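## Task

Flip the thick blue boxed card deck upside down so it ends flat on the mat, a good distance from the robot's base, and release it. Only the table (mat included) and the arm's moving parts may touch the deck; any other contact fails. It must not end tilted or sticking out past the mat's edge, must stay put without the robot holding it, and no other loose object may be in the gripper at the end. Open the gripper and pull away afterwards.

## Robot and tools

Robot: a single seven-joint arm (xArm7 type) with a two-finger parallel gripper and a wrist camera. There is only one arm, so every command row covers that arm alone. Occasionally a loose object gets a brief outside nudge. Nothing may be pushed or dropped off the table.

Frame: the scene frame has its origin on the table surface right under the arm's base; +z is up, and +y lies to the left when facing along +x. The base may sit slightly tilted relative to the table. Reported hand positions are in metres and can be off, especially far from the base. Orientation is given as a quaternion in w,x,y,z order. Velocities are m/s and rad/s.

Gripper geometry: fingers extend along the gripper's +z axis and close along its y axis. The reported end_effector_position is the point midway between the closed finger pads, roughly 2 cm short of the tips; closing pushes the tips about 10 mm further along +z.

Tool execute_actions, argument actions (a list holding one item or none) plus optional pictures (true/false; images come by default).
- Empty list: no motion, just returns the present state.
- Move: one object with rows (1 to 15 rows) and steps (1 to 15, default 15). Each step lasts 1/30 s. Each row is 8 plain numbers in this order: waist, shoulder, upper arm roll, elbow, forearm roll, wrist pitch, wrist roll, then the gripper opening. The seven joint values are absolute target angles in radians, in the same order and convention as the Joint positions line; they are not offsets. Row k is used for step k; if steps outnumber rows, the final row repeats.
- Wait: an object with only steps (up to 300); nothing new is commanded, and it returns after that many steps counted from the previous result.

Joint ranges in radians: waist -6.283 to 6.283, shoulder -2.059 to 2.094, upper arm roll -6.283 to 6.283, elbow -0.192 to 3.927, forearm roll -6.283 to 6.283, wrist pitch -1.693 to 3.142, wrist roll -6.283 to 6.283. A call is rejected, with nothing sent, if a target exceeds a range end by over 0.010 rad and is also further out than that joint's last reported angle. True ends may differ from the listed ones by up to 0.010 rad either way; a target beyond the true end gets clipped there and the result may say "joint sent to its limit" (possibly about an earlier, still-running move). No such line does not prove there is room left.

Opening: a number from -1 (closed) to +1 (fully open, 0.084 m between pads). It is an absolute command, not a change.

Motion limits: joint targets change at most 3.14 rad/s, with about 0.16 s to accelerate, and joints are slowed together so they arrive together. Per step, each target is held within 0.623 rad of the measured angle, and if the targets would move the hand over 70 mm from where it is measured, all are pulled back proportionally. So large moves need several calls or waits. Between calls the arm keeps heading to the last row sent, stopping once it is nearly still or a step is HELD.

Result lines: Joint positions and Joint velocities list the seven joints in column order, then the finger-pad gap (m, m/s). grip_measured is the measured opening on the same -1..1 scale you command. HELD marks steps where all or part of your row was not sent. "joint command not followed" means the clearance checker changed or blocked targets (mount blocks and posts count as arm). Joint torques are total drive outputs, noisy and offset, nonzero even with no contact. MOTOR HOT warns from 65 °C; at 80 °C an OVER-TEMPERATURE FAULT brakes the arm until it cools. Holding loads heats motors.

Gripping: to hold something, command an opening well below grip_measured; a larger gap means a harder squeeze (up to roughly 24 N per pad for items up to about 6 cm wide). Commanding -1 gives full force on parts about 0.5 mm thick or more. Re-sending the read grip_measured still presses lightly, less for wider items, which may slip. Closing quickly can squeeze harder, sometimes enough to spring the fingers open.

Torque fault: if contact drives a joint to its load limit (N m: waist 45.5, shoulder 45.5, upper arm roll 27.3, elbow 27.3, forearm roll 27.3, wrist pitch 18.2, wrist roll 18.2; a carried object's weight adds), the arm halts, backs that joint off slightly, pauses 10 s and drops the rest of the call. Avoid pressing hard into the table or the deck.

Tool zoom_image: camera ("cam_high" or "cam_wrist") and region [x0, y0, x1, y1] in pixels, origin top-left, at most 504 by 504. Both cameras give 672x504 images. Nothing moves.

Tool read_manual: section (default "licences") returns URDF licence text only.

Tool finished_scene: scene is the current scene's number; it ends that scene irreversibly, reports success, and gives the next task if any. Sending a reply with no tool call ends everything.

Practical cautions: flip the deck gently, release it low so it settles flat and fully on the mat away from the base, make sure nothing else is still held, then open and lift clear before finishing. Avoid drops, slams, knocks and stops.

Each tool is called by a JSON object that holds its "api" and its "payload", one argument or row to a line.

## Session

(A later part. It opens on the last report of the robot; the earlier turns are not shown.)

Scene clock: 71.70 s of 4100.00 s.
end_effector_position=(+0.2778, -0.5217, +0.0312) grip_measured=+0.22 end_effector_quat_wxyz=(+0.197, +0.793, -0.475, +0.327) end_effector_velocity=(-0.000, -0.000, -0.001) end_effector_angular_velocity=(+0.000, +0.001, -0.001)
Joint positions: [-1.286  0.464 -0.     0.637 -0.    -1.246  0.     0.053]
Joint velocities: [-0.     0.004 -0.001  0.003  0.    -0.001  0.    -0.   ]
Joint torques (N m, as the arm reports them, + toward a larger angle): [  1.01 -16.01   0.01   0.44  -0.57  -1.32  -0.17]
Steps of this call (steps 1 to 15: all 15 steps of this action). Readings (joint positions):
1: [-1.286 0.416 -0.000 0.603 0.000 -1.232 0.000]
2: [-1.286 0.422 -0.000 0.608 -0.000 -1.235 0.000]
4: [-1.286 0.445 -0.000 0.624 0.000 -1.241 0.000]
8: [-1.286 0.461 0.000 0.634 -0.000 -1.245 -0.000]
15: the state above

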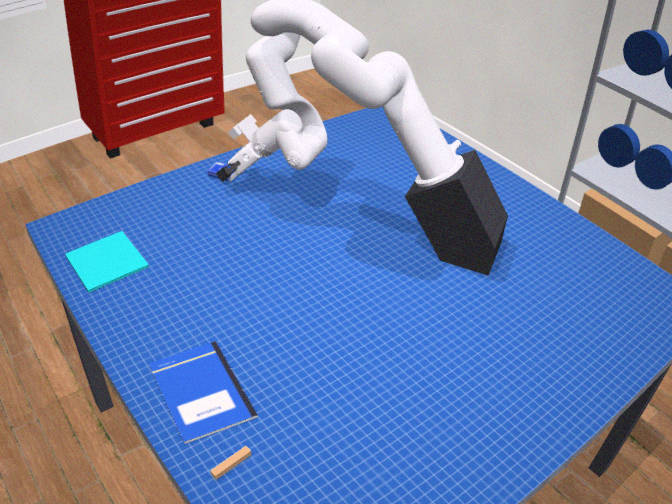

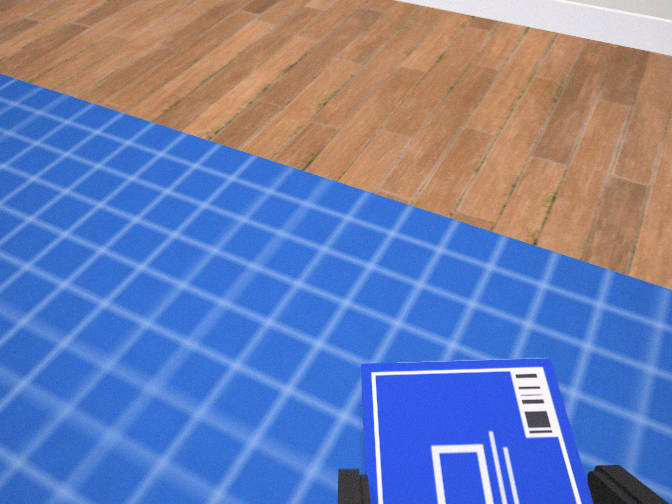

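{"api": "execute_actions", "payload": {
  "actions": [
    {"rows":[[-1.286,0.484,0,0.651,0,-1.251,0,-0.4]],"steps":12}
  ],
  "pictures": false
}}

{"api": "execute_actions", "payload": {
  "actions": [
    {"rows":[[-1.286,0.484,0,0.651,0,-1.251,0,1]]}
  ],
  "pictures": false
}}

{"api": "execute_actions", "payload": {
  "actions": [
    {"rows":[[-1.286,0.082,0,0.408,0,-1.092,0,1]]}
  ],
  "pictures": false
}}

{"api": "execute_actions", "payload": {
  "actions": [
    {"rows":[[-1.286,-0.3,0,0.4,0,-0.6,0,1]]}
  ]
}}

Scene clock: 76.17 s of 4100.00 s.
end_effector_position=(+0.2777, -0.5215, +0.0261) grip_measured=+0.22 end_effector_quat_wxyz=(+0.197, +0.793, -0.475, +0.327) end_effector_velocity=(+0.001, -0.001, -0.000) end_effector_angular_velocity=(-0.001, -0.002, -0.001)
Joint positions: [-1.286  0.484 -0.     0.651  0.    -1.251  0.     0.053]
Joint velocities: [ 0.     0.002  0.     0.003  0.    -0.001  0.001 -0.   ]
Joint torques (N m, as the arm reports them, + toward a larger angle): [  1.03 -16.25  -0.16  -0.09  -0.62  -1.43  -0.23]
Steps of this call (steps 1 to 15: the robot went on to your last target; steps 16 to 90: nothing new was sent; then 1.07 s passed at rest; steps 91 to 102: all 12 steps of this action). Readings (joint positions):
91: [-1.286 0.465 -0.000 0.637 -0.000 -1.246 0.000]
92: [-1.286 0.469 -0.000 0.640 -0.000 -1.248 0.000]
94: [-1.286 0.478 -0.000 0.647 0.000 -1.249 -0.000]
98: [-1.286 0.483 0.000 0.650 -0.000 -1.251 -0.000]
102: the state above

Scene clock: 76.67 s of 4100.00 s.
end_effector_position=(+0.2777, -0.5215, +0.0260) grip_measured=+1.00 end_effector_quat_wxyz=(+0.197, +0.793, -0.475, +0.327) end_effector_velocity=(-0.000, -0.000, -0.000) end_effector_angular_velocity=(+0.000, +0.000, -0.001)
Joint positions: [-1.286  0.484  0.     0.651 -0.    -1.251  0.     0.084]
Joint velocities: [-0.     0.     0.     0.     0.001  0.     0.     0.   ]
Joint torques (N m, as the arm reports them, + toward a larger angle): [  1.66 -16.    -0.19   0.42  -0.64  -1.29  -0.4 ]
Steps of this call (steps 1 to 15: all 15 steps of this action). Readings (joint positions):
1: [-1.286 0.484 -0.000 0.651 0.000 -1.251 0.000]
2: [-1.286 0.484 -0.000 0.651 0.000 -1.251 0.000]
4: [-1.286 0.484 -0.000 0.651 0.000 -1.251 0.000]
8: [-1.286 0.484 0.000 0.651 -0.000 -1.251 -0.000]
15: the state above

Scene clock: 77.17 s of 4100.00 s.
end_effector_position=(+0.2783, -0.5221, +0.1204) grip_measured=+1.00 end_effector_quat_wxyz=(+0.197, +0.793, -0.475, +0.326) end_effector_velocity=(-0.003, +0.009, +0.011) end_effector_angular_velocity=(+0.023, +0.010, +0.003)
Joint positions: [-1.286  0.091  0.     0.413 -0.    -1.095 -0.     0.084]
Joint velocities: [ 0.001 -0.075  0.001 -0.054 -0.002  0.045  0.001 -0.   ]
Joint torques (N m, as the arm reports them, + toward a larger angle): [  1.09 -14.62  -0.18   4.18  -0.65  -1.58  -0.57]
Steps of this call (steps 1 to 15: all 15 steps of this action). Readings (joint positions):
1: [-1.286 0.484 0.000 0.651 0.000 -1.251 -0.000]
2: [-1.286 0.478 0.000 0.647 0.000 -1.248 -0.000]
4: [-1.286 0.431 0.000 0.616 0.000 -1.226 -0.000]
8: [-1.286 0.216 -0.000 0.491 -0.000 -1.147 0.000]
15: the state above

Scene clock: 77.67 s of 4100.00 s.
end_effector_position=(+0.2910, -0.5454, +0.1804) grip_measured=+1.00 end_effector_quat_wxyz=(+0.169, +0.811, -0.486, +0.280) end_effector_velocity=(-0.006, +0.013, -0.002) end_effector_angular_velocity=(+0.078, +0.040, +0.002)
Joint positions: [-1.286 -0.291  0.     0.399 -0.    -0.612 -0.     0.084]
Joint velocities: [ 0.001 -0.076  0.002 -0.021 -0.     0.142  0.    -0.   ]
Joint torques (N m, as the arm reports them, + toward a larger angle): [  1.15 -13.63   0.02  10.71  -0.58  -1.35  -0.35]
Steps of this call (steps 1 to 15: all 15 steps of this action). Readings (joint positions):
1: [-1.286 0.088 0.000 0.411 -0.000 -1.094 -0.000]
2: [-1.286 0.083 0.000 0.410 -0.000 -1.086 -0.000]
4: [-1.286 0.044 0.000 0.406 -0.000 -1.033 -0.000]
8: [-1.286 -0.160 -0.000 0.405 0.000 -0.781 0.000]
15: the state above

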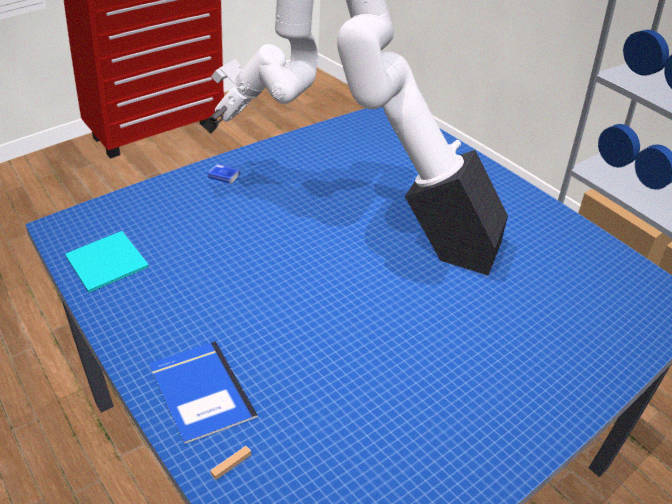

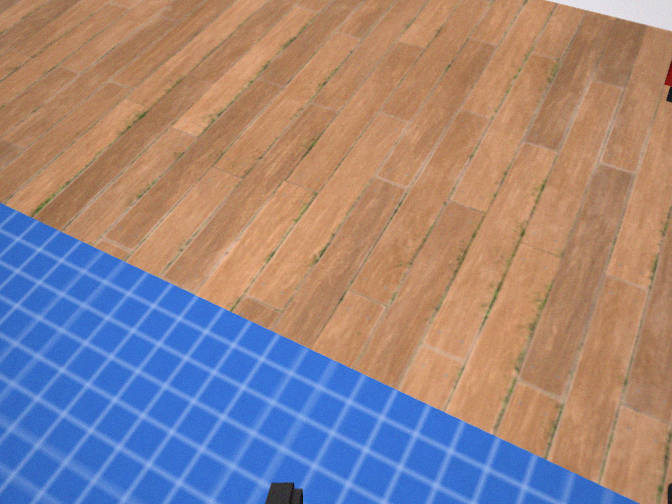

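{"api": "finished_scene", "payload": {
  "scene": 2
}}

The scene is finished: the task was done.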